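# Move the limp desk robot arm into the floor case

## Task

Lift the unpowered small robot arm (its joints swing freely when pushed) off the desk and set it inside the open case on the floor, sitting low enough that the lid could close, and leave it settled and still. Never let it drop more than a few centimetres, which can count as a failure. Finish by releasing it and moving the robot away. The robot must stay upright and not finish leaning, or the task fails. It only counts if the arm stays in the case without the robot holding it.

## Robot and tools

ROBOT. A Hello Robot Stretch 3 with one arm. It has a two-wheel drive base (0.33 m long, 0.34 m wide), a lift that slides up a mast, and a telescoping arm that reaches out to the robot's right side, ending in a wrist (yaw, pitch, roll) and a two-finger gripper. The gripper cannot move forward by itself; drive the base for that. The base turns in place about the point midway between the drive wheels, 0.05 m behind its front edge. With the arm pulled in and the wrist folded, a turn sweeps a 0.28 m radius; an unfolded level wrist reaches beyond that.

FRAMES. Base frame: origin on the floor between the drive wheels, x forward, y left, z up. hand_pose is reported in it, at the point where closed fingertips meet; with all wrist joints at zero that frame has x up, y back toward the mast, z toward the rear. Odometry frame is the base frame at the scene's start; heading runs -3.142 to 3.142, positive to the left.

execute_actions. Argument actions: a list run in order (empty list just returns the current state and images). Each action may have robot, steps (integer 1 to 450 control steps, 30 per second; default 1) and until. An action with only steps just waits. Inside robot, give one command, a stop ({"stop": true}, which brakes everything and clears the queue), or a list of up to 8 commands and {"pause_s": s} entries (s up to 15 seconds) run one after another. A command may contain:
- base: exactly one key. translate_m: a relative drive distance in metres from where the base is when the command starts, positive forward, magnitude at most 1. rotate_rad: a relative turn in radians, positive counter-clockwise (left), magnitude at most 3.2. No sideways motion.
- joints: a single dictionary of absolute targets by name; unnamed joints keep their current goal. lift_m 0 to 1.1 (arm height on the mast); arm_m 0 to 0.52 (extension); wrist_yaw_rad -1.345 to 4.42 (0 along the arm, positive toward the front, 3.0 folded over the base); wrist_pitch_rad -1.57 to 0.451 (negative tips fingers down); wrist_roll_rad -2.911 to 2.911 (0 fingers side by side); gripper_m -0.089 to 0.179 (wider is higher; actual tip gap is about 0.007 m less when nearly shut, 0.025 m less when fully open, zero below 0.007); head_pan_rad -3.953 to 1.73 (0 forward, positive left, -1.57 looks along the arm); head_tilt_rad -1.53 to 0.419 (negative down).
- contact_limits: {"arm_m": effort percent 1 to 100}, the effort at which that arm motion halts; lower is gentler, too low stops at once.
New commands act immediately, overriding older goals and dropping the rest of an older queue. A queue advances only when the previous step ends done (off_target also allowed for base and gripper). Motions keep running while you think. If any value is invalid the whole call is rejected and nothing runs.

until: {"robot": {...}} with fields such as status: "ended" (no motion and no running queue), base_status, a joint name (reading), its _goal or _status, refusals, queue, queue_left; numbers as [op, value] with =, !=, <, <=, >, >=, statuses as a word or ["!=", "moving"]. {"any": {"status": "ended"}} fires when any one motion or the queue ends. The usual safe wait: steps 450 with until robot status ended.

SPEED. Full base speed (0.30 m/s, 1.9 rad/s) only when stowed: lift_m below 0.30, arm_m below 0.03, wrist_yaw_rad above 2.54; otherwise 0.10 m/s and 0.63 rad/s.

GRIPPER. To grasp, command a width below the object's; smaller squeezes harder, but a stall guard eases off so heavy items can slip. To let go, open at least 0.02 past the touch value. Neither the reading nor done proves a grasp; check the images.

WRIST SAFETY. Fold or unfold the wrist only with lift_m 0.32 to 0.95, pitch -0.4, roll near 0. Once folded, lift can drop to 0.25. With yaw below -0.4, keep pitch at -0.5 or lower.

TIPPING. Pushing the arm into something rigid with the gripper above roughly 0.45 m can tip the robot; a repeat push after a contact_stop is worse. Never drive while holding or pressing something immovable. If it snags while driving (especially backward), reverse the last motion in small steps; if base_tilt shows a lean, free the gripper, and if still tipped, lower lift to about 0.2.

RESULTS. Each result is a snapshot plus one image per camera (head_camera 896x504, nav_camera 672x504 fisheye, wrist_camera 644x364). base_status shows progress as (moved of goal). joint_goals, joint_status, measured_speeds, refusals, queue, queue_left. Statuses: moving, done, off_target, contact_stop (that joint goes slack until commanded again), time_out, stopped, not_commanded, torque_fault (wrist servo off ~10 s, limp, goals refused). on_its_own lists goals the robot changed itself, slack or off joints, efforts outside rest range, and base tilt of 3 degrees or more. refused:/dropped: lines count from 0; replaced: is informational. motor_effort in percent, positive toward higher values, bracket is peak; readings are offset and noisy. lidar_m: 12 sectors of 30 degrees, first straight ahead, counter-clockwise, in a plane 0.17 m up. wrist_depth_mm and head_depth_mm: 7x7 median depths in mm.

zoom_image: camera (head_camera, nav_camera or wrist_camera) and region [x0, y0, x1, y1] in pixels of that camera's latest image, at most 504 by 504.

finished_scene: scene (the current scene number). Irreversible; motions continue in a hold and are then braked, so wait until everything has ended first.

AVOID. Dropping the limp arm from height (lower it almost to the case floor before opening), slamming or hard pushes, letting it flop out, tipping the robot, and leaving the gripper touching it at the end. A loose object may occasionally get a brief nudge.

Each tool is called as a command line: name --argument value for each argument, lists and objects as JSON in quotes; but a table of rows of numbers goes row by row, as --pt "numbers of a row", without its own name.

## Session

execute_actions --actions '[]'

Scene clock: 0.00 s.
robot.base_odometry: x=+0.000 y=+0.000 heading=+0.000 (m, m, rad; robot's odometry frame)
robot.turned_by_wheels: +0.000 (rad since the last result)
robot.turned_by_imu: +0.000 (rad since the last result)
robot.base_tilt: forward=+0.0 right=+2.0 (deg)
robot.lidar_m: 2.21 2.15 1.96 1.83 1.85 1.08 2.20 2.23 2.07 1.92 1.96 2.49
robot.head_depth_mm: 2096 2574 2594 2604 2616 2630 2207 / 2104 2581 2610 2578 2549 2608 2236 / 2073 2530 2577 2573 2557 2520 2347 / 2069 2505 2521 2521 2506 2540 2349 / 2062 2509 2514 2498 2510 2492 2372 / 2051 2445 2507 2473 2490 2486 2386 / 2034 2481 2456 2475 2471 2002 2217
robot.base_status: not_commanded
robot.joint_positions: lift_m=+0.567 arm_m=-0.001 wrist_yaw_rad=+3.144 wrist_pitch_rad=-0.400 wrist_roll_rad=-0.002 gripper_m=+0.037 head_pan_rad=+0.017 head_tilt_rad=+0.001
robot.joint_goals: lift_m=+0.567 arm_m=-0.001 wrist_yaw_rad=+3.144 wrist_pitch_rad=-0.400 wrist_roll_rad=-0.002 gripper_m=+0.037 head_pan_rad=+0.017 head_tilt_rad=+0.001
robot.joint_status: lift_m=not_commanded arm_m=not_commanded wrist_yaw_rad=not_commanded wrist_pitch_rad=not_commanded wrist_roll_rad=not_commanded gripper_m=not_commanded head_pan_rad=not_commanded head_tilt_rad=not_commanded
robot.measured_speeds: translate_m=+0.000 rotate_rad=+0.000 lift_m=+0.000 arm_m=+0.000 wrist_yaw_rad=+0.000 wrist_pitch_rad=+0.000 wrist_roll_rad=+0.000 head_pan_rad=+0.000 head_tilt_rad=+0.000
robot: refusals=0 queue=idle queue_left=0
robot.motor_effort: left_wheel=+0 right_wheel=-1 lift_m=+38 arm_m=-1 wrist_yaw_rad=+1 wrist_pitch_rad=+6 wrist_roll_rad=+0 gripper_m=-1 head_pan_rad=+1 head_tilt_rad=+2 (%)
robot.hand_pose: x=-0.0218 y=+0.0823 z=+0.5835 quat_wxyz=(+0.140, +0.692, +0.142, +0.694) (m; robot's base frame)
robot.wrist_depth_mm: - - - - - - - / - - - - - - - / - - - - - - - / - - - - - - - / - - - - - - - / 926 920 - 903 932 874 864 / 777 767 756 786 734 754 755
pictures: head_camera (sideways: a quarter turn clockwise sets it upright), nav_camera (sideways: a quarter turn counterclockwise sets it upright), wrist_camera
camera_calibration (this result's frames):
head_camera: T_world_to_cam=[[0.0111606, 0.0289767, -0.999518, 1.31601], [-0.00415149, 0.999573, 0.0289319, -0.0384871], [0.999929, 0.00382659, 0.0112762, -0.063133], [0, 0, 0, 1]] pos_world=[0.0482813, 0.00057874, 1.3172]
nav_camera: T_world_to_cam=[[-0.0337385, 0.0347524, 0.998826, -1.26798], [-0.0129133, -0.999327, 0.0343336, 0.00807105], [0.999347, -0.0117397, 0.0341645, -0.091547], [0, 0, 0, 1]] pos_world=[0.0488119, 0.0510561, 1.26934]
wrist_camera: T_world_to_cam=[[0.999305, -0.0212314, -0.030624, 0.037409], [-0.0372026, -0.521309, -0.852556, 0.577751], [0.00213644, 0.853104, -0.521737, 0.396728], [0, 0, 0, 1]] pos_world=[-0.0167367, -0.0364689, 0.700699]
Images, in order (width x height): head_camera 896x504, nav_camera 672x504, wrist_camera 644x364.

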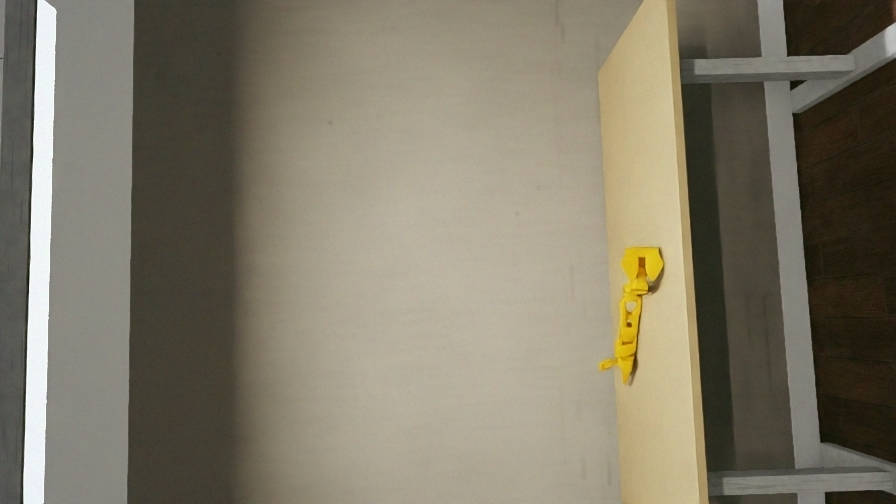

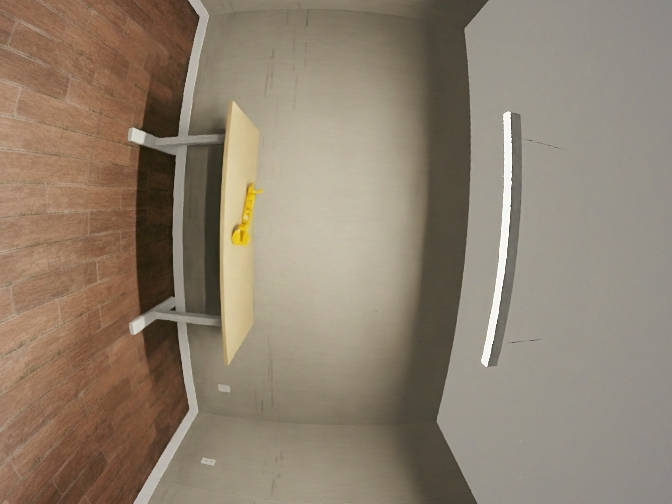

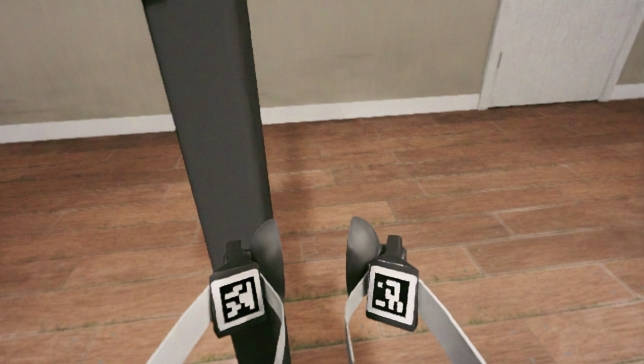

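execute_actions --actions '[{"robot":{"joints":{"lift_m":0.27,"head_pan_rad":-3.6,"head_tilt_rad":-0.7},"base":{"rotate_rad":0.06}},"steps":450,"until":{"robot":{"status":"ended"}}}]'

execute_actions --actions '[{"robot":[{"joints":{"head_pan_rad":-1.57,"head_tilt_rad":-0.8},"base":{"translate_m":1.0}},{"base":{"translate_m":0.5}},{"base":{"rotate_rad":1.634}},{"joints":{"lift_m":0.94}}],"steps":450,"until":{"robot":{"status":"ended"}}},{"steps":300,"until":{"robot":{"status":"ended"}}}]'

Scene clock: 16.70 s.
robot.base_odometry: x=+0.000 y=+0.000 heading=+0.060 (m, m, rad; robot's odometry frame)
robot.turned_by_wheels: +0.060 (rad since the last result)
robot.turned_by_imu: +0.058 (rad since the last result)
robot.base_tilt: forward=-0.1 right=+2.0 (deg)
robot.lidar_m: 2.14 2.14 1.92 1.83 1.87 1.08 2.20 2.25 2.03 1.93 1.98 2.22
robot.head_depth_mm: 2193 2355 2441 1960 1623 1381 1233 / 2414 2686 2520 1976 1615 1381 1200 / 2388 2657 2541 1875 1631 1387 1202 / 2254 2503 2524 1490 1590 1392 1202 / 2127 2379 2531 1917 1609 1387 1209 / 2035 2227 2387 1995 1647 1398 1208 / 1918 2094 2322 2017 1647 1402 1215
robot.base_status: done (rotate_rad +0.0598 of +0.0600)
robot.joint_positions: lift_m=+0.270 arm_m=-0.001 wrist_yaw_rad=+3.144 wrist_pitch_rad=-0.400 wrist_roll_rad=-0.002 gripper_m=+0.037 head_pan_rad=-3.593 head_tilt_rad=-0.691
robot.joint_goals: lift_m=+0.270 arm_m=-0.001 wrist_yaw_rad=+3.144 wrist_pitch_rad=-0.400 wrist_roll_rad=-0.002 gripper_m=+0.037 head_pan_rad=-3.600 head_tilt_rad=-0.700
robot.joint_status: lift_m=done arm_m=not_commanded wrist_yaw_rad=not_commanded wrist_pitch_rad=not_commanded wrist_roll_rad=not_commanded gripper_m=not_commanded head_pan_rad=done head_tilt_rad=done
robot.measured_speeds: translate_m=+0.000 rotate_rad=+0.000 lift_m=+0.000 arm_m=+0.000 wrist_yaw_rad=+0.000 wrist_pitch_rad=+0.000 wrist_roll_rad=+0.000 head_pan_rad=+0.000 head_tilt_rad=+0.000
robot: refusals=0 queue=done queue_left=0
robot.motor_effort: left_wheel=-3(8) right_wheel=+2(2) lift_m=+27(37) arm_m=-1(0) wrist_yaw_rad=+2(1) wrist_pitch_rad=+6(6) wrist_roll_rad=+0(0) gripper_m=+0(0) head_pan_rad=-2(32) head_tilt_rad=-5(37) (%)
robot.hand_pose: x=-0.0218 y=+0.0823 z=+0.2870 quat_wxyz=(+0.140, +0.692, +0.142, +0.694) (m; robot's base frame)
robot.wrist_depth_mm: - - - - - - - / - - - - - - - / - - - - - - - / 816 813 - 800 802 766 762 / 645 636 - 629 631 619 612 / 532 530 - 526 535 508 510 / 453 - - - 428 441 436
pictures: head_camera (sideways: a quarter turn clockwise sets it upright), nav_camera (sideways: a quarter turn counterclockwise sets it upright), wrist_camera
camera_calibration (this result's frames):
head_camera: T_world_to_cam=[[0.553471, -0.300207, -0.776882, 1.02202], [-0.461331, -0.887116, 0.0141399, -0.0164205], [-0.693429, 0.350574, -0.629487, 0.781109], [0, 0, 0, 1]] pos_world=[-0.0315885, 0.0184136, 1.28592]
nav_camera: T_world_to_cam=[[-0.566136, 0.235112, 0.790071, -0.992115], [0.436577, 0.898518, 0.0454507, -0.00910665], [-0.699207, 0.370658, -0.611328, 0.758903], [0, 0, 0, 1]] pos_world=[-0.0270653, -0.0398529, 1.24819]
wrist_camera: T_world_to_cam=[[0.999305, -0.0212363, -0.0306203, 0.0283275], [-0.0372024, -0.521447, -0.852472, 0.324936], [0.00213653, 0.853019, -0.521875, 0.242091], [0, 0, 0, 1]] pos_world=[-0.0167367, -0.0364698, 0.404207]
Images, in order (width x height): head_camera 896x504, nav_camera 672x504, wrist_camera 644x364.

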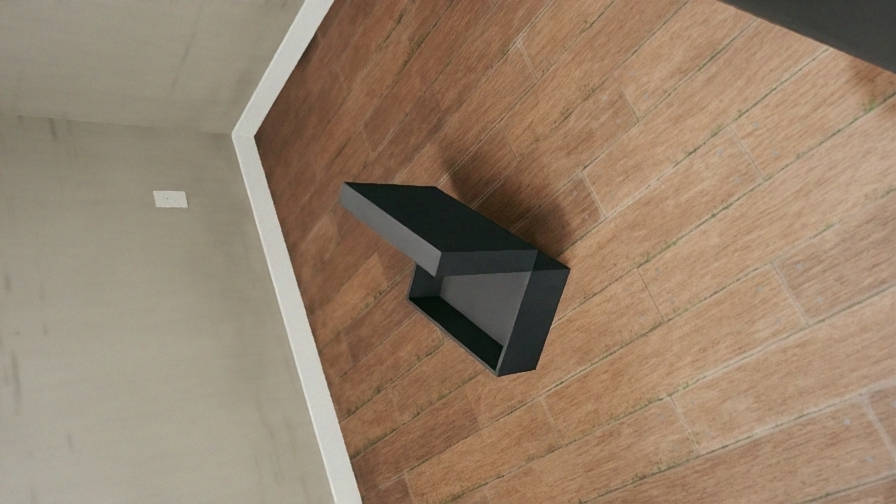

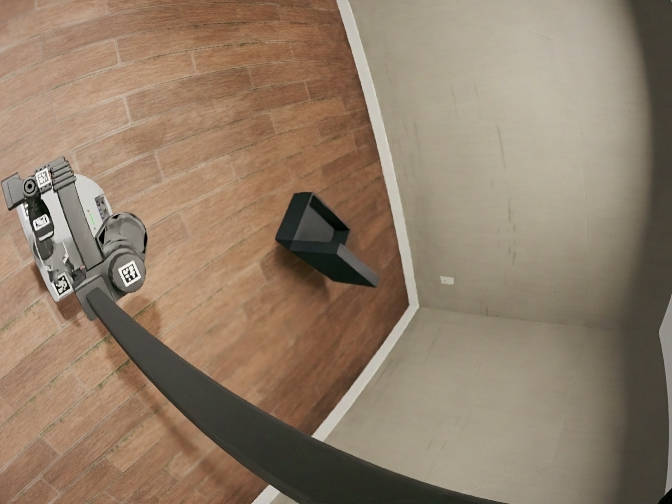

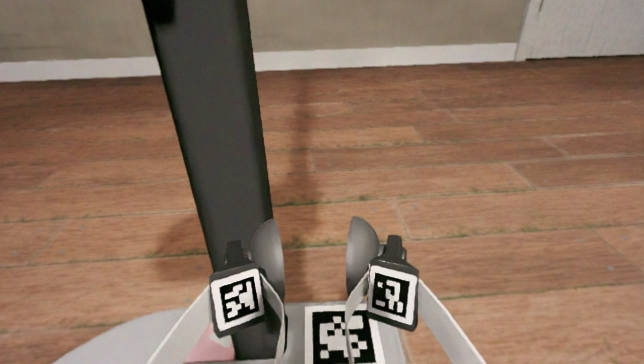

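Scene clock: 34.10 s.
robot.base_odometry: x=+1.497 y=+0.090 heading=+1.694 (m, m, rad; robot's odometry frame)
robot.turned_by_wheels: +1.634 (rad since the last result)
robot.turned_by_imu: +1.628 (rad since the last result)
robot.base_tilt: forward=-0.1 right=+2.1 (deg)
robot.lidar_m: 1.87 1.97 2.53 2.52 2.60 1.93 1.86 0.90 1.10 1.06 0.80 1.52
robot.head_depth_mm: 946 1068 936 - - 569 1154 / 947 1077 946 797 - 572 - / 942 1071 948 800 - - - / 935 1063 951 758 - - 1188 / 935 1059 950 784 - - 1168 / 930 1057 877 786 683 - 1164 / 928 1053 958 787 670 582 1174
robot.base_status: done (rotate_rad +1.6339 of +1.6340)
robot.joint_positions: lift_m=+0.940 arm_m=-0.001 wrist_yaw_rad=+3.144 wrist_pitch_rad=-0.401 wrist_roll_rad=-0.002 gripper_m=+0.037 head_pan_rad=-1.577 head_tilt_rad=-0.790
robot.joint_goals: lift_m=+0.940 arm_m=-0.001 wrist_yaw_rad=+3.144 wrist_pitch_rad=-0.401 wrist_roll_rad=-0.002 gripper_m=+0.037 head_pan_rad=-1.570 head_tilt_rad=-0.800
robot.joint_status: lift_m=done arm_m=not_commanded wrist_yaw_rad=not_commanded wrist_pitch_rad=not_commanded wrist_roll_rad=not_commanded gripper_m=not_commanded head_pan_rad=done head_tilt_rad=done
robot.measured_speeds: translate_m=+0.000 rotate_rad=+0.000 lift_m=+0.000 arm_m=+0.000 wrist_yaw_rad=+0.000 wrist_pitch_rad=+0.000 wrist_roll_rad=+0.000 head_pan_rad=+0.000 head_tilt_rad=+0.000
robot: refusals=0 queue=done queue_left=0
robot.motor_effort: left_wheel=-3(10) right_wheel=+1(7) lift_m=+49(52) arm_m=-1(0) wrist_yaw_rad=+0(1) wrist_pitch_rad=+6(6) wrist_roll_rad=+0(0) gripper_m=+0(0) head_pan_rad=+4(32) head_tilt_rad=-5(16) (%)
robot.hand_pose: x=-0.0218 y=+0.0823 z=+0.9562 quat_wxyz=(+0.140, +0.692, +0.142, +0.694) (m; robot's base frame)
robot.wrist_depth_mm: - - - - - - - / - - - - - - - / - - - - - - - / - - - - - - - / - - - - - - - / - - - - - - - / - - - - - - -
pictures: head_camera (sideways: a quarter turn clockwise sets it upright), nav_camera (sideways: a quarter turn counterclockwise sets it upright), wrist_camera
camera_calibration (this result's frames):
head_camera: T_world_to_cam=[[0.0329091, 0.702669, -0.710755, 0.939008], [0.99931, -0.035403, 0.0112695, -0.0215919], [-0.0172441, -0.710635, -0.703349, 0.873059], [0, 0, 0, 1]] pos_world=[0.00573014, -0.0401497, 1.28171]
nav_camera: T_world_to_cam=[[0.0312829, -0.687445, 0.725562, -0.911678], [-0.998969, 0.00238314, 0.0453289, -0.000185281], [-0.0328902, -0.726232, -0.686662, 0.852832], [0, 0, 0, 1]] pos_world=[0.0563846, -0.00737397, 1.24709]
wrist_camera: T_world_to_cam=[[0.999305, -0.0212395, -0.0306185, 0.0488179], [-0.0372027, -0.521517, -0.852429, 0.8954], [0.00213707, 0.852976, -0.521945, 0.591448], [0, 0, 0, 1]] pos_world=[-0.0167366, -0.0364877, 1.07346]
Images, in order (width x height): head_camera 896x504, nav_camera 672x504, wrist_camera 644x364.

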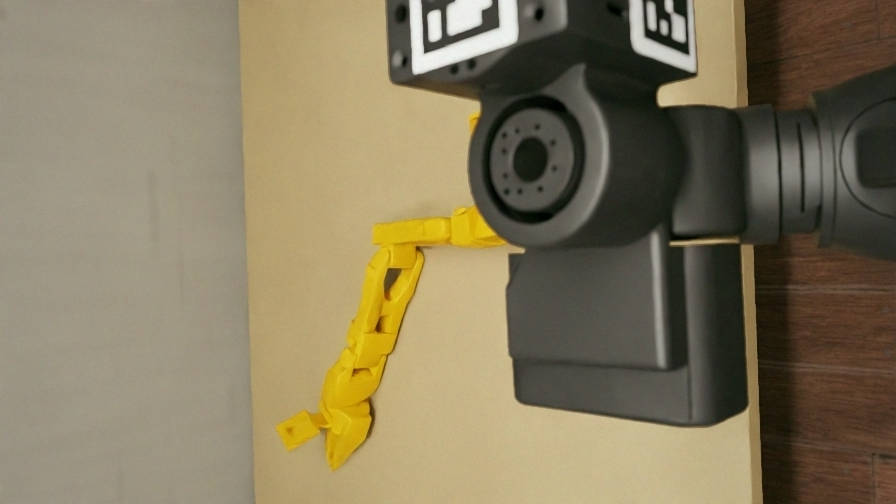

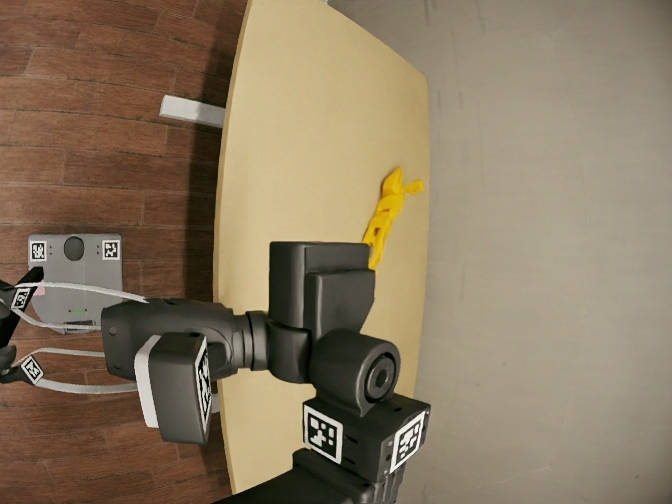

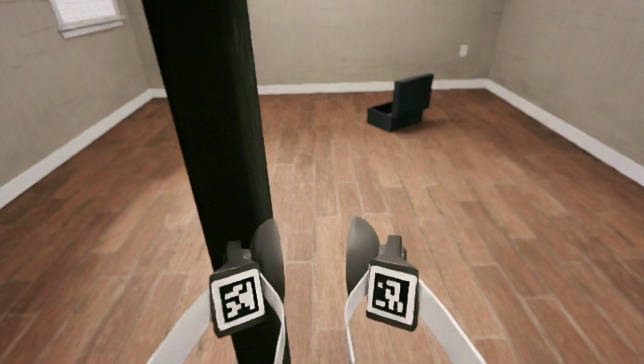

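execute_actions --actions '[{"robot":[{"joints":{"wrist_yaw_rad":0.0}},{"joints":{"lift_m":1.09,"wrist_pitch_rad":-1.57,"arm_m":0.40,"gripper_m":0.12},"base":{"translate_m":0.05}}],"steps":450,"until":{"robot":{"status":"ended"}}}]'

Scene clock: 44.40 s.
robot.base_odometry: x=+1.491 y=+0.139 heading=+1.694 (m, m, rad; robot's odometry frame)
robot.turned_by_wheels: +0.000 (rad since the last result)
robot.turned_by_imu: -0.003 (rad since the last result)
robot.base_tilt: forward=-0.1 right=+2.1 (deg)
robot.lidar_m: 1.82 1.92 2.59 2.49 2.67 1.97 1.91 0.93 1.09 1.06 0.77 1.53
robot.head_depth_mm: 943 1071 939 773 645 583 1157 / 943 1071 947 776 632 585 1153 / 941 1067 943 742 647 585 1153 / - 1073 950 783 663 589 1167 / 932 1063 922 781 666 588 1160 / 928 1059 877 784 666 589 1169 / 929 1055 961 787 669 581 1167
robot.base_status: done (translate_m +0.0500 of +0.0500)
robot.joint_positions: lift_m=+1.090 arm_m=+0.400 wrist_yaw_rad=+0.000 wrist_pitch_rad=-1.563 wrist_roll_rad=-0.002 gripper_m=+0.120 head_pan_rad=-1.577 head_tilt_rad=-0.790
robot.joint_goals: lift_m=+1.090 arm_m=+0.400 wrist_yaw_rad=+0.000 wrist_pitch_rad=-1.570 wrist_roll_rad=-0.002 gripper_m=+0.120 head_pan_rad=-1.570 head_tilt_rad=-0.800
robot.joint_status: lift_m=done arm_m=done wrist_yaw_rad=done wrist_pitch_rad=done wrist_roll_rad=not_commanded gripper_m=done head_pan_rad=done head_tilt_rad=done
robot.measured_speeds: translate_m=+0.000 rotate_rad=+0.000 lift_m=+0.000 arm_m=+0.000 wrist_yaw_rad=+0.000 wrist_pitch_rad=+0.000 wrist_roll_rad=+0.000 head_pan_rad=+0.000 head_tilt_rad=+0.000
robot: refusals=0 queue=done queue_left=0
robot.motor_effort: left_wheel=-3(7) right_wheel=+1(4) lift_m=+48(49) arm_m=+4(3) wrist_yaw_rad=-1(4) wrist_pitch_rad=-3(6) wrist_roll_rad=+0(0) gripper_m=+0(81) head_pan_rad=+3(2) head_tilt_rad=-5(5) (%)
robot.hand_pose: x=-0.0216 y=-0.5226 z=+0.9719 quat_wxyz=(+0.502, +0.499, -0.501, -0.498) (m; robot's base frame)
robot.wrist_depth_mm: 381 383 336 383 386 391 393 / 389 391 394 346 396 395 398 / 394 398 404 400 402 407 411 / 408 407 411 410 414 415 420 / 416 419 422 420 359 428 427 / 419 421 429 433 359 432 436 / 433 437 437 440 446 447 448
pictures: head_camera (sideways: a quarter turn clockwise sets it upright), nav_camera (sideways: a quarter turn counterclockwise sets it upright), wrist_camera
camera_calibration (this result's frames):
head_camera: T_world_to_cam=[[0.0329091, 0.702669, -0.710755, 0.939008], [0.99931, -0.035403, 0.0112695, -0.0215919], [-0.0172441, -0.710635, -0.703349, 0.873059], [0, 0, 0, 1]] pos_world=[0.00573014, -0.0401497, 1.28171]
nav_camera: T_world_to_cam=[[0.0312829, -0.687445, 0.725562, -0.911678], [-0.998969, 0.00238314, 0.0453289, -0.000185281], [-0.0328902, -0.726232, -0.686662, 0.852831], [0, 0, 0, 1]] pos_world=[0.0563846, -0.00737397, 1.24709]
wrist_camera: T_world_to_cam=[[-0.999229, 0.0379256, 0.0101418, -0.015675], [0.038973, 0.989383, 0.140011, 0.419951], [-0.00472411, 0.140298, -0.990098, 1.19799], [0, 0, 0, 1]] pos_world=[-0.0263702, -0.582973, 1.12749]
Images, in order (width x height): head_camera 896x504, nav_camera 672x504, wrist_camera 644x364.

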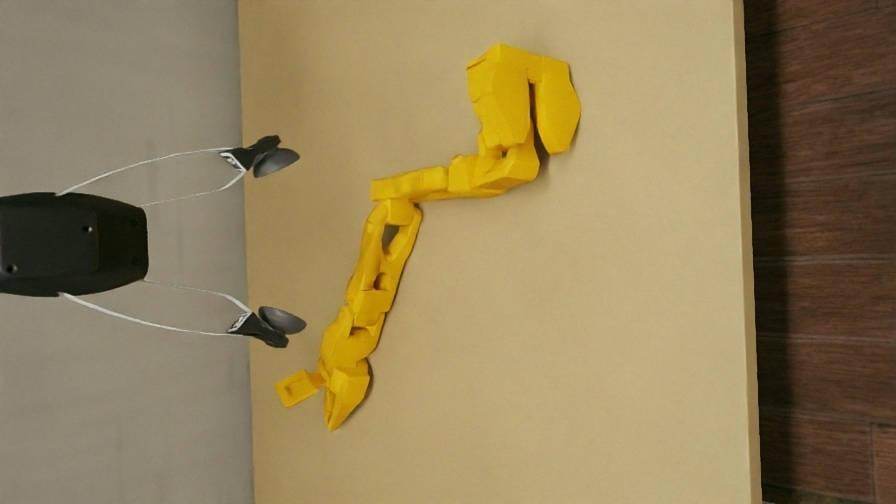

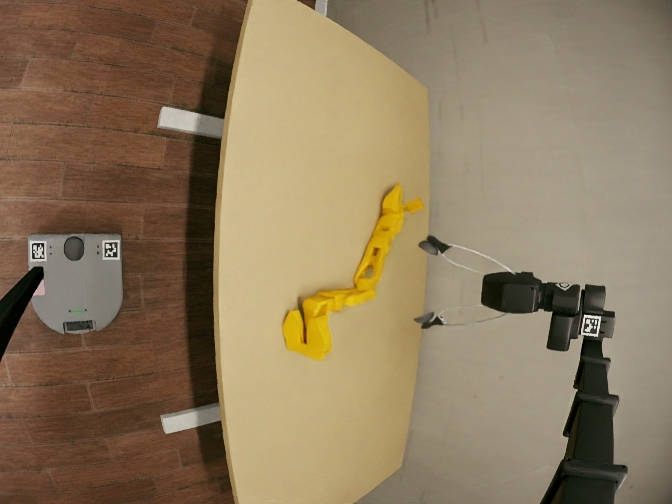

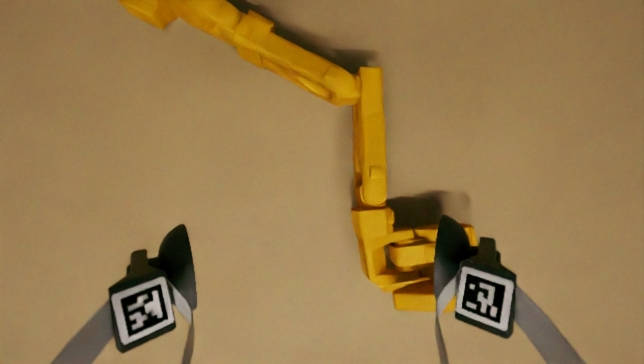

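execute_actions --actions '[{"robot":[{"joints":{"arm_m":0.52,"wrist_roll_rad":-1.03,"gripper_m":0.10,"lift_m":0.98}}],"steps":450,"until":{"robot":{"status":"ended"}}}]'

Scene clock: 61.60 s.
robot.base_odometry: x=+1.491 y=+0.139 heading=+1.694 (m, m, rad; robot's odometry frame)
robot.turned_by_wheels: +0.000 (rad since the last result)
robot.turned_by_imu: -0.001 (rad since the last result)
robot.base_tilt: forward=-0.1 right=+2.0 (deg)
robot.lidar_m: 1.82 1.92 2.58 2.50 2.67 1.98 1.91 0.94 1.09 1.06 0.77 1.53
robot.head_depth_mm: - 1079 938 773 645 582 1161 / 976 1071 943 777 630 584 1157 / 960 1074 940 742 647 586 1161 / - 1077 918 780 662 588 1159 / 931 1081 957 780 664 588 1164 / 933 1051 877 786 665 590 1167 / 928 1058 962 786 667 580 1169
robot.base_status: done (translate_m +0.0500 of +0.0500)
robot.joint_positions: lift_m=+0.980 arm_m=+0.519 wrist_yaw_rad=+0.000 wrist_pitch_rad=-1.563 wrist_roll_rad=-1.026 gripper_m=+0.100 head_pan_rad=-1.577 head_tilt_rad=-0.790
robot.joint_goals: lift_m=+0.980 arm_m=+0.520 wrist_yaw_rad=+0.000 wrist_pitch_rad=-1.570 wrist_roll_rad=-1.030 gripper_m=+0.100 head_pan_rad=-1.570 head_tilt_rad=-0.800
robot.joint_status: lift_m=done arm_m=done wrist_yaw_rad=done wrist_pitch_rad=done wrist_roll_rad=done gripper_m=done head_pan_rad=done head_tilt_rad=done
robot.measured_speeds: translate_m=+0.000 rotate_rad=+0.000 lift_m=+0.000 arm_m=+0.000 wrist_yaw_rad=+0.000 wrist_pitch_rad=+0.000 wrist_roll_rad=+0.000 head_pan_rad=+0.000 head_tilt_rad=+0.000
robot: refusals=0 queue=done queue_left=0
robot.motor_effort: left_wheel=-3(3) right_wheel=+1(1) lift_m=+27(45) arm_m=+3(4) wrist_yaw_rad=-1(0) wrist_pitch_rad=-3(3) wrist_roll_rad=-1(0) gripper_m=+0(73) head_pan_rad=+2(3) head_tilt_rad=-5(5) (%)
robot.hand_pose: x=-0.0215 y=-0.6419 z=+0.8627 quat_wxyz=(+0.683, +0.679, -0.190, -0.190) (m; robot's base frame)
robot.wrist_depth_mm: 272 275 277 239 282 285 287 / 279 281 284 283 290 294 295 / 286 286 289 247 295 298 302 / 291 293 296 298 305 306 310 / 296 298 303 299 310 314 317 / 306 305 309 260 314 320 324 / 312 317 269 322 325 328 332
pictures: head_camera (sideways: a quarter turn clockwise sets it upright), nav_camera (sideways: a quarter turn counterclockwise sets it upright), wrist_camera
camera_calibration (this result's frames):
head_camera: T_world_to_cam=[[0.0329094, 0.70267, -0.710754, 0.939007], [0.99931, -0.0354033, 0.0112694, -0.0215918], [-0.0172444, -0.710635, -0.70335, 0.87306], [0, 0, 0, 1]] pos_world=[0.00573013, -0.0401497, 1.28171]
nav_camera: T_world_to_cam=[[0.0312826, -0.687446, 0.725561, -0.911677], [-0.998969, 0.00238344, 0.0453289, -0.000185275], [-0.0328905, -0.726232, -0.686663, 0.852833], [0, 0, 0, 1]] pos_world=[0.0563846, -0.00737392, 1.24709]
wrist_camera: T_world_to_cam=[[-0.55146, -0.834056, 0.0155937, -0.56469], [-0.824221, 0.54765, 0.144011, 0.247787], [-0.128653, 0.0665638, -0.989453, 1.056], [0, 0, 0, 1]] pos_world=[0.0286853, -0.676975, 1.01799]
Images, in order (width x height): head_camera 896x504, nav_camera 672x504, wrist_camera 644x364.

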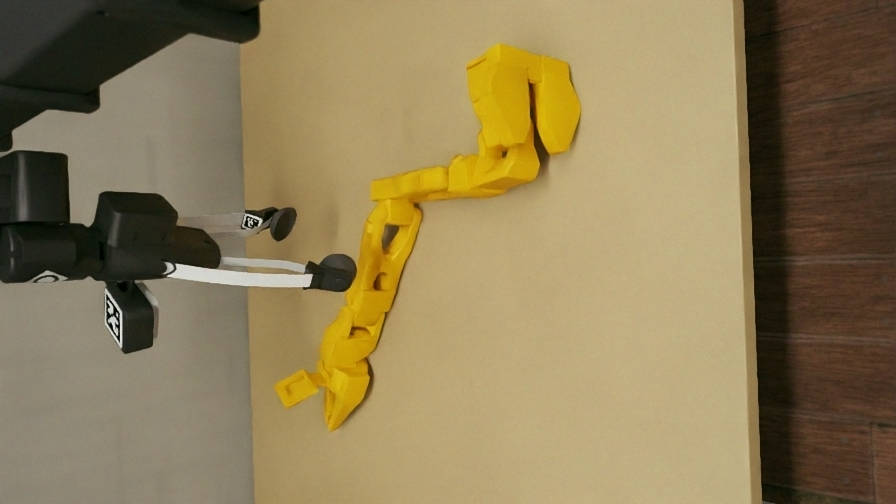

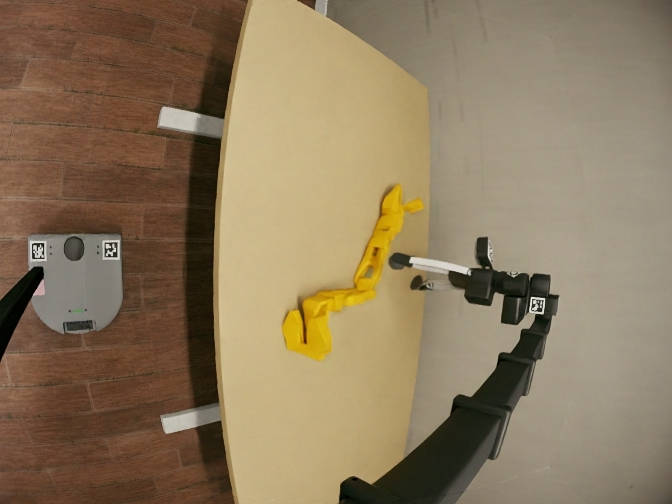

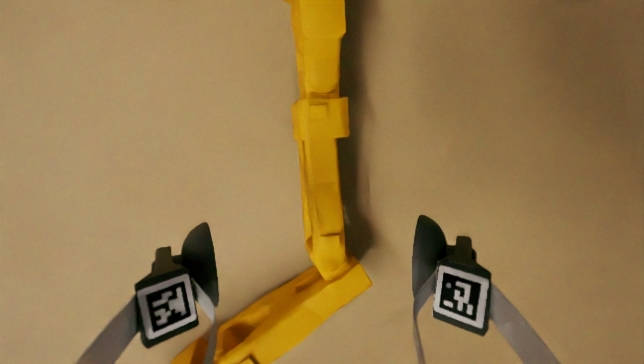

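execute_actions --actions '[{"robot":[{"joints":{"gripper_m":0.12,"lift_m":0.873},"base":{"translate_m":0.012}},{"joints":{"gripper_m":0.0}},{"joints":{"wrist_roll_rad":-2.0,"arm_m":0.47}}],"steps":450,"until":{"robot":{"status":"ended"}}}]'

Scene clock: 75.23 s.
robot.base_odometry: x=+1.490 y=+0.151 heading=+1.694 (m, m, rad; robot's odometry frame)
robot.turned_by_wheels: +0.000 (rad since the last result)
robot.turned_by_imu: -0.002 (rad since the last result)
robot.base_tilt: forward=-0.1 right=+2.1 (deg)
robot.lidar_m: 1.81 1.90 2.59 2.49 2.70 1.99 1.92 0.94 1.09 1.06 0.76 1.52
robot.head_depth_mm: 945 1057 - - 645 582 1155 / 926 - 913 721 661 584 1161 / 908 - 946 751 660 586 1161 / 921 - - 742 664 587 1165 / 930 1064 927 743 665 590 1163 / 929 1059 956 729 666 591 1165 / 928 1054 958 788 667 580 1170
robot.base_status: done (translate_m +0.0120 of +0.0120)
robot.joint_positions: lift_m=+0.873 arm_m=+0.470 wrist_yaw_rad=-0.003 wrist_pitch_rad=-1.557 wrist_roll_rad=-1.996 gripper_m=+0.001 head_pan_rad=-1.577 head_tilt_rad=-0.790
robot.joint_goals: lift_m=+0.873 arm_m=+0.470 wrist_yaw_rad=+0.000 wrist_pitch_rad=-1.570 wrist_roll_rad=-2.000 gripper_m=+0.000 head_pan_rad=-1.570 head_tilt_rad=-0.800
robot.joint_status: lift_m=done arm_m=done wrist_yaw_rad=done wrist_pitch_rad=done wrist_roll_rad=done gripper_m=done head_pan_rad=done head_tilt_rad=done
robot.measured_speeds: translate_m=+0.000 rotate_rad=+0.000 lift_m=+0.000 arm_m=+0.000 wrist_yaw_rad=+0.000 wrist_pitch_rad=+0.000 wrist_roll_rad=+0.000 head_pan_rad=+0.000 head_tilt_rad=+0.000
robot: refusals=0 queue=done queue_left=0
robot.motor_effort: left_wheel=-2(5) right_wheel=+0(4) lift_m=+30(32) arm_m=-6(7) wrist_yaw_rad=+3(10) wrist_pitch_rad=-6(7) wrist_roll_rad=-2(9) gripper_m=-12(85) head_pan_rad=+2(3) head_tilt_rad=-5(5) (%)
robot.hand_pose: x=-0.0212 y=-0.5948 z=+0.7554 quat_wxyz=(+0.696, +0.687, +0.149, +0.147) (m; robot's base frame)
robot.wrist_depth_mm: 171 172 174 123 177 180 181 / 174 177 178 131 182 184 187 / 179 181 183 129 187 189 191 / 184 186 188 132 192 194 198 / 189 191 192 134 197 199 202 / 193 196 196 134 203 206 209 / 199 200 204 137 210 212 214
pictures: head_camera (sideways: a quarter turn clockwise sets it upright), nav_camera (sideways: a quarter turn counterclockwise sets it upright), wrist_camera
camera_calibration (this result's frames):
head_camera: T_world_to_cam=[[0.0329092, 0.70267, -0.710755, 0.939007], [0.99931, -0.0354031, 0.0112695, -0.0215918], [-0.0172442, -0.710635, -0.70335, 0.87306], [0, 0, 0, 1]] pos_world=[0.00573014, -0.0401497, 1.28171]
nav_camera: T_world_to_cam=[[0.0312828, -0.687446, 0.725562, -0.911677], [-0.998969, 0.00238321, 0.0453289, -0.000185276], [-0.0328903, -0.726232, -0.686663, 0.852832], [0, 0, 0, 1]] pos_world=[0.0563846, -0.00737392, 1.24709]
wrist_camera: T_world_to_cam=[[0.37293, -0.927614, 0.0213344, -0.563916], [-0.918181, -0.36563, 0.152507, -0.313991], [-0.133667, -0.0764633, -0.988072, 0.860588], [0, 0, 0, 1]] pos_world=[0.0370331, -0.572098, 0.91024]
Images, in order (width x height): head_camera 896x504, nav_camera 672x504, wrist_camera 644x364.

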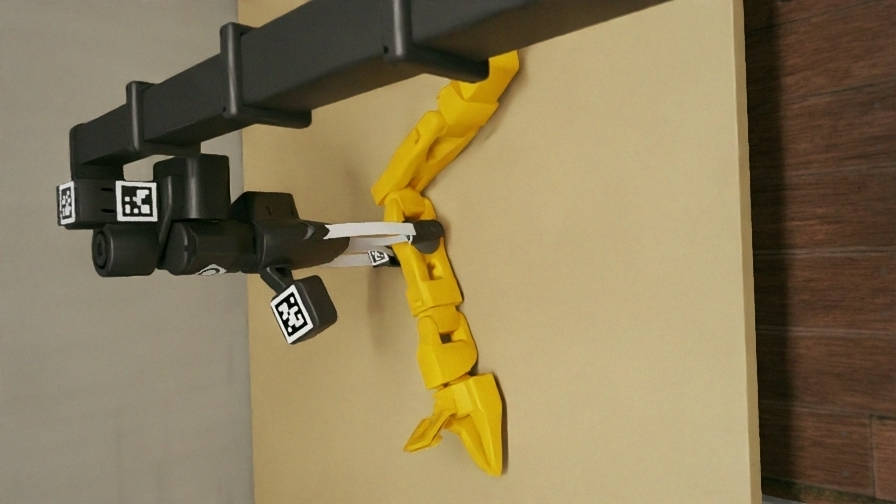

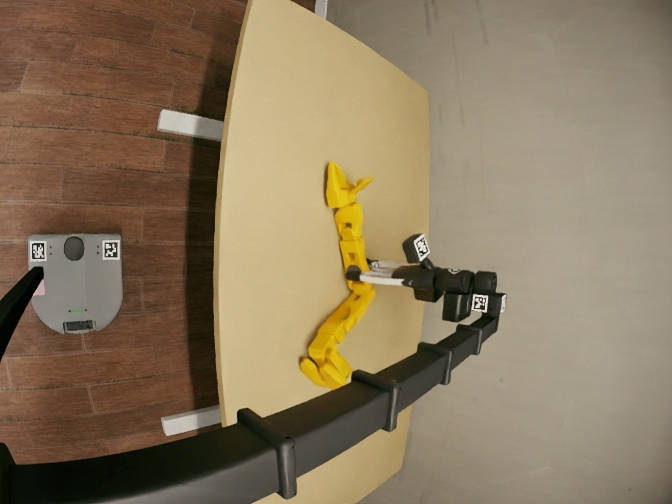

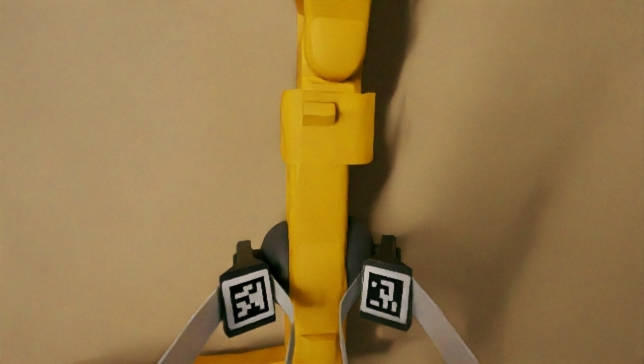

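execute_actions --actions '[{"robot":[{"joints":{"wrist_roll_rad":-2.9,"arm_m":0.51},"base":{"translate_m":-0.06}}],"steps":450,"until":{"robot":{"status":"ended"}}}]'

Scene clock: 89.50 s.
robot.base_odometry: x=+1.497 y=+0.092 heading=+1.694 (m, m, rad; robot's odometry frame)
robot.turned_by_wheels: +0.000 (rad since the last result)
robot.turned_by_imu: -0.001 (rad since the last result)
robot.base_tilt: forward=-0.1 right=+2.1 (deg)
robot.lidar_m: 1.87 1.97 2.54 2.51 2.60 1.92 1.86 0.90 1.10 1.06 0.79 1.52
robot.head_depth_mm: 945 1057 - - 645 584 1155 / 927 - 915 777 660 584 1153 / 909 1086 946 778 662 586 1160 / 918 - 870 741 659 587 1162 / 935 1063 951 783 650 589 1166 / 932 1056 956 784 666 580 1170 / 927 1055 961 788 669 581 1171
robot.base_status: done (translate_m -0.0600 of -0.0600)
robot.joint_positions: lift_m=+0.873 arm_m=+0.510 wrist_yaw_rad=-0.002 wrist_pitch_rad=-1.564 wrist_roll_rad=-2.894 gripper_m=+0.001 head_pan_rad=-1.577 head_tilt_rad=-0.790
robot.joint_goals: lift_m=+0.873 arm_m=+0.510 wrist_yaw_rad=+0.000 wrist_pitch_rad=-1.570 wrist_roll_rad=-2.900 gripper_m=+0.000 head_pan_rad=-1.570 head_tilt_rad=-0.800
robot.joint_status: lift_m=done arm_m=done wrist_yaw_rad=done wrist_pitch_rad=done wrist_roll_rad=done gripper_m=done head_pan_rad=done head_tilt_rad=done
robot.measured_speeds: translate_m=+0.000 rotate_rad=+0.000 lift_m=+0.000 arm_m=+0.000 wrist_yaw_rad=+0.000 wrist_pitch_rad=+0.000 wrist_roll_rad=+0.000 head_pan_rad=+0.000 head_tilt_rad=+0.000
robot: refusals=0 queue=done queue_left=0
robot.motor_effort: left_wheel=+0(7) right_wheel=-1(5) lift_m=+30(31) arm_m=+3(5) wrist_yaw_rad=+3(10) wrist_pitch_rad=-3(6) wrist_roll_rad=-2(6) gripper_m=-11(13) head_pan_rad=+3(2) head_tilt_rad=-5(5) (%)
robot.hand_pose: x=-0.0212 y=-0.6321 z=+0.7556 quat_wxyz=(+0.560, +0.557, +0.435, +0.432) (m; robot's base frame)
robot.wrist_depth_mm: 173 173 173 121 175 177 178 / 176 177 178 131 180 182 183 / 181 182 183 128 184 186 188 / 187 187 189 132 191 192 193 / 191 193 193 134 197 198 199 / 197 198 198 134 202 204 205 / 166 178 178 138 209 210 212
pictures: head_camera (sideways: a quarter turn clockwise sets it upright), nav_camera (sideways: a quarter turn counterclockwise sets it upright), wrist_camera
camera_calibration (this result's frames):
head_camera: T_world_to_cam=[[0.0329094, 0.70267, -0.710754, 0.939007], [0.99931, -0.0354033, 0.0112694, -0.0215918], [-0.0172444, -0.710635, -0.70335, 0.87306], [0, 0, 0, 1]] pos_world=[0.00573013, -0.0401497, 1.28171]
nav_camera: T_world_to_cam=[[0.0312826, -0.687446, 0.725561, -0.911677], [-0.998969, 0.00238344, 0.0453289, -0.000185275], [-0.0328905, -0.726232, -0.686663, 0.852833], [0, 0, 0, 1]] pos_world=[0.0563846, -0.00737392, 1.24709]
wrist_camera: T_world_to_cam=[[0.958391, -0.285268, 0.0104442, -0.171895], [-0.283471, -0.94677, 0.152549, -0.681509], [-0.0336289, -0.149162, -0.988241, 0.814191], [0, 0, 0, 1]] pos_world=[-0.00106542, -0.572822, 0.910375]
Images, in order (width x height): head_camera 896x504, nav_camera 672x504, wrist_camera 644x364.

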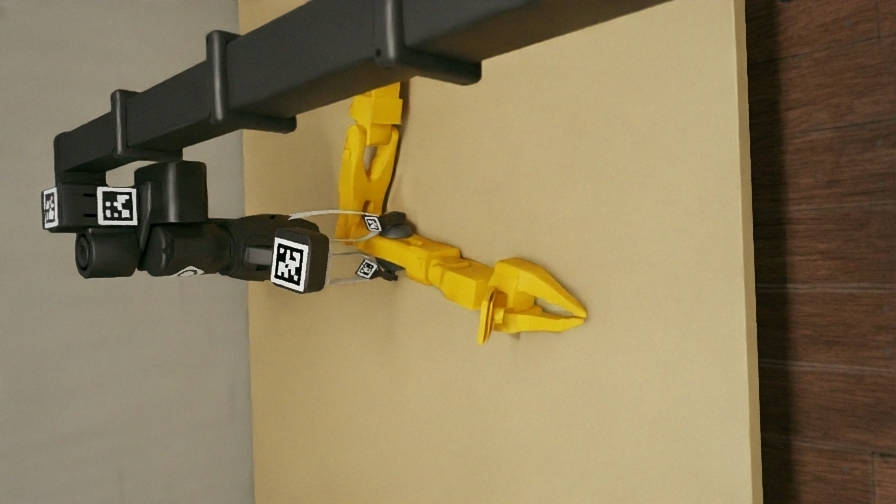

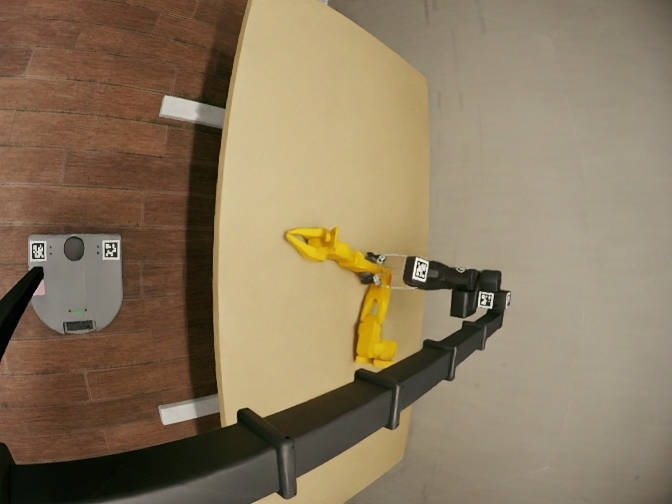

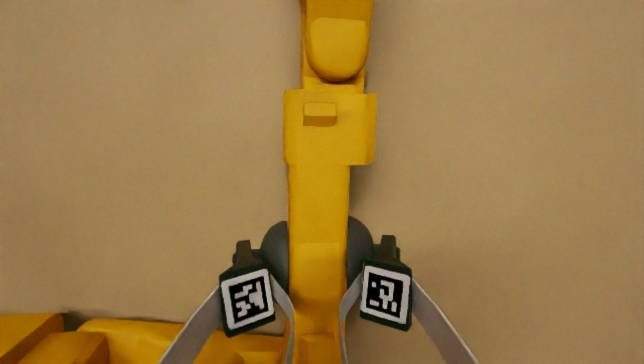

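execute_actions --actions '[{"robot":[{"joints":{"gripper_m":0.09}},{"joints":{"lift_m":0.95}},{"joints":{"wrist_roll_rad":0.25,"arm_m":0.475},"base":{"translate_m":0.009}},{"joints":{"lift_m":0.873}},{"joints":{"gripper_m":0.0}},{"joints":{"wrist_roll_rad":-0.6,"arm_m":0.50},"base":{"translate_m":-0.05}}],"steps":450,"until":{"robot":{"status":"ended"}}},{"steps":200,"until":{"robot":{"status":"ended"}}}]'

Scene clock: 104.70 s.
robot.base_odometry: x=+1.502 y=+0.051 heading=+1.694 (m, m, rad; robot's odometry frame)
robot.turned_by_wheels: +0.000 (rad since the last result)
robot.turned_by_imu: -0.003 (rad since the last result)
robot.base_tilt: forward=+0.0 right=+2.0 (deg)
robot.lidar_m: 1.91 2.01 2.52 2.53 2.55 1.88 1.82 0.86 0.90 1.06 0.83 1.52
robot.head_depth_mm: 946 1053 - - 645 582 1160 / 926 - 887 775 660 583 1159 / 907 1085 876 725 661 586 1162 / 914 - 857 760 664 587 1160 / 933 1057 954 784 664 589 1169 / 928 1056 952 784 666 578 1169 / 926 1053 956 786 667 580 1172
robot.base_status: done (translate_m -0.0500 of -0.0500)
robot.joint_positions: lift_m=+0.873 arm_m=+0.500 wrist_yaw_rad=+0.000 wrist_pitch_rad=-1.565 wrist_roll_rad=-0.601 gripper_m=+0.001 head_pan_rad=-1.577 head_tilt_rad=-0.790
robot.joint_goals: lift_m=+0.873 arm_m=+0.500 wrist_yaw_rad=+0.000 wrist_pitch_rad=-1.570 wrist_roll_rad=-0.600 gripper_m=+0.000 head_pan_rad=-1.570 head_tilt_rad=-0.800
robot.joint_status: lift_m=done arm_m=done wrist_yaw_rad=done wrist_pitch_rad=done wrist_roll_rad=done gripper_m=done head_pan_rad=done head_tilt_rad=done
robot.measured_speeds: translate_m=+0.000 rotate_rad=+0.000 lift_m=+0.000 arm_m=+0.000 wrist_yaw_rad=+0.000 wrist_pitch_rad=+0.000 wrist_roll_rad=+0.000 head_pan_rad=+0.000 head_tilt_rad=+0.000
robot: refusals=0 queue=done queue_left=0
robot.motor_effort: left_wheel=+0(9) right_wheel=+0(5) lift_m=+31(50) arm_m=+3(4) wrist_yaw_rad=+0(8) wrist_pitch_rad=-2(4) wrist_roll_rad=+0(9) gripper_m=-11(89) head_pan_rad=+3(3) head_tilt_rad=-5(5) (%)
robot.hand_pose: x=-0.0216 y=-0.6221 z=+0.7556 quat_wxyz=(+0.627, +0.624, -0.330, -0.329) (m; robot's base frame)
robot.wrist_depth_mm: 175 175 177 124 123 181 183 / 179 180 181 130 124 116 114 / 183 183 185 127 188 169 118 / 186 187 189 130 192 195 196 / 190 192 193 135 196 198 200 / 194 197 196 139 201 203 205 / 199 200 203 144 206 208 209
pictures: head_camera (sideways: a quarter turn clockwise sets it upright), nav_camera (sideways: a quarter turn counterclockwise sets it upright), wrist_camera
camera_calibration (this result's frames):
head_camera: T_world_to_cam=[[0.0329095, 0.702686, -0.710738, 0.938986], [0.99931, -0.0354036, 0.0112688, -0.0215909], [-0.0172443, -0.710618, -0.703366, 0.873081], [0, 0, 0, 1]] pos_world=[0.00573013, -0.0401493, 1.28171]
nav_camera: T_world_to_cam=[[0.0312825, -0.687463, 0.725546, -0.911656], [-0.998969, 0.0023824, 0.0453288, -0.00018517], [-0.0328904, -0.726216, -0.68668, 0.852854], [0, 0, 0, 1]] pos_world=[0.0563846, -0.00737266, 1.24709]
wrist_camera: T_world_to_cam=[[-0.846661, -0.531974, 0.0129771, -0.36303], [-0.524964, 0.838997, 0.143168, 0.440656], [-0.0870495, 0.114402, -0.989613, 0.979506], [0, 0, 0, 1]] pos_world=[0.00923078, -0.67489, 0.910955]
Images, in order (width x height): head_camera 896x504, nav_camera 672x504, wrist_camera 644x364.

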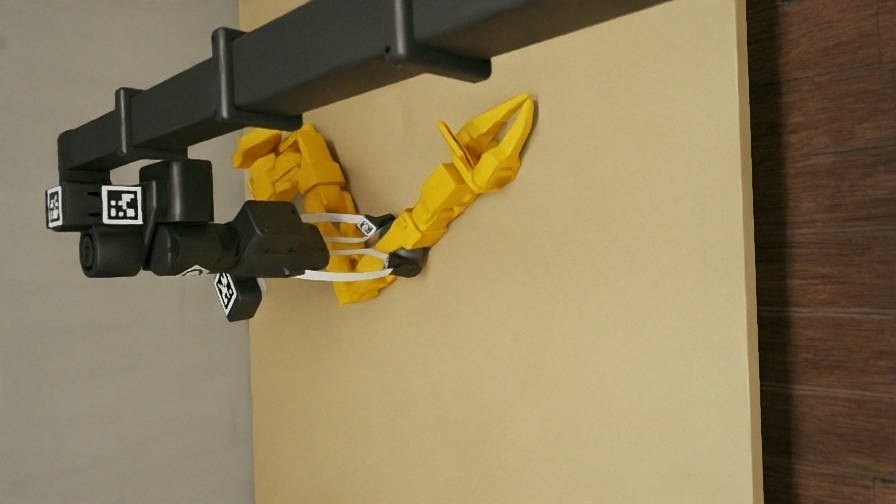

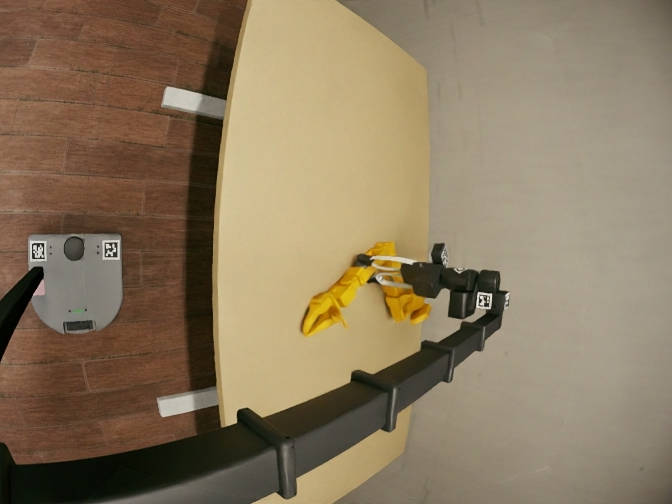

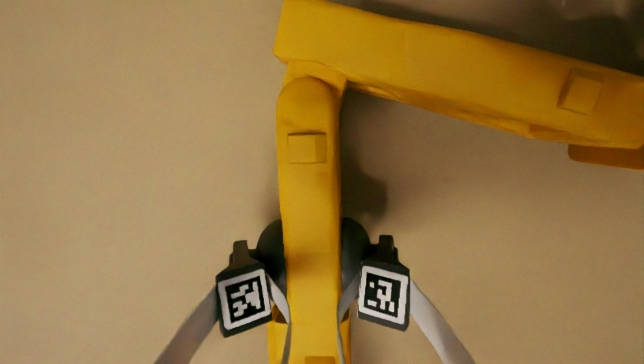

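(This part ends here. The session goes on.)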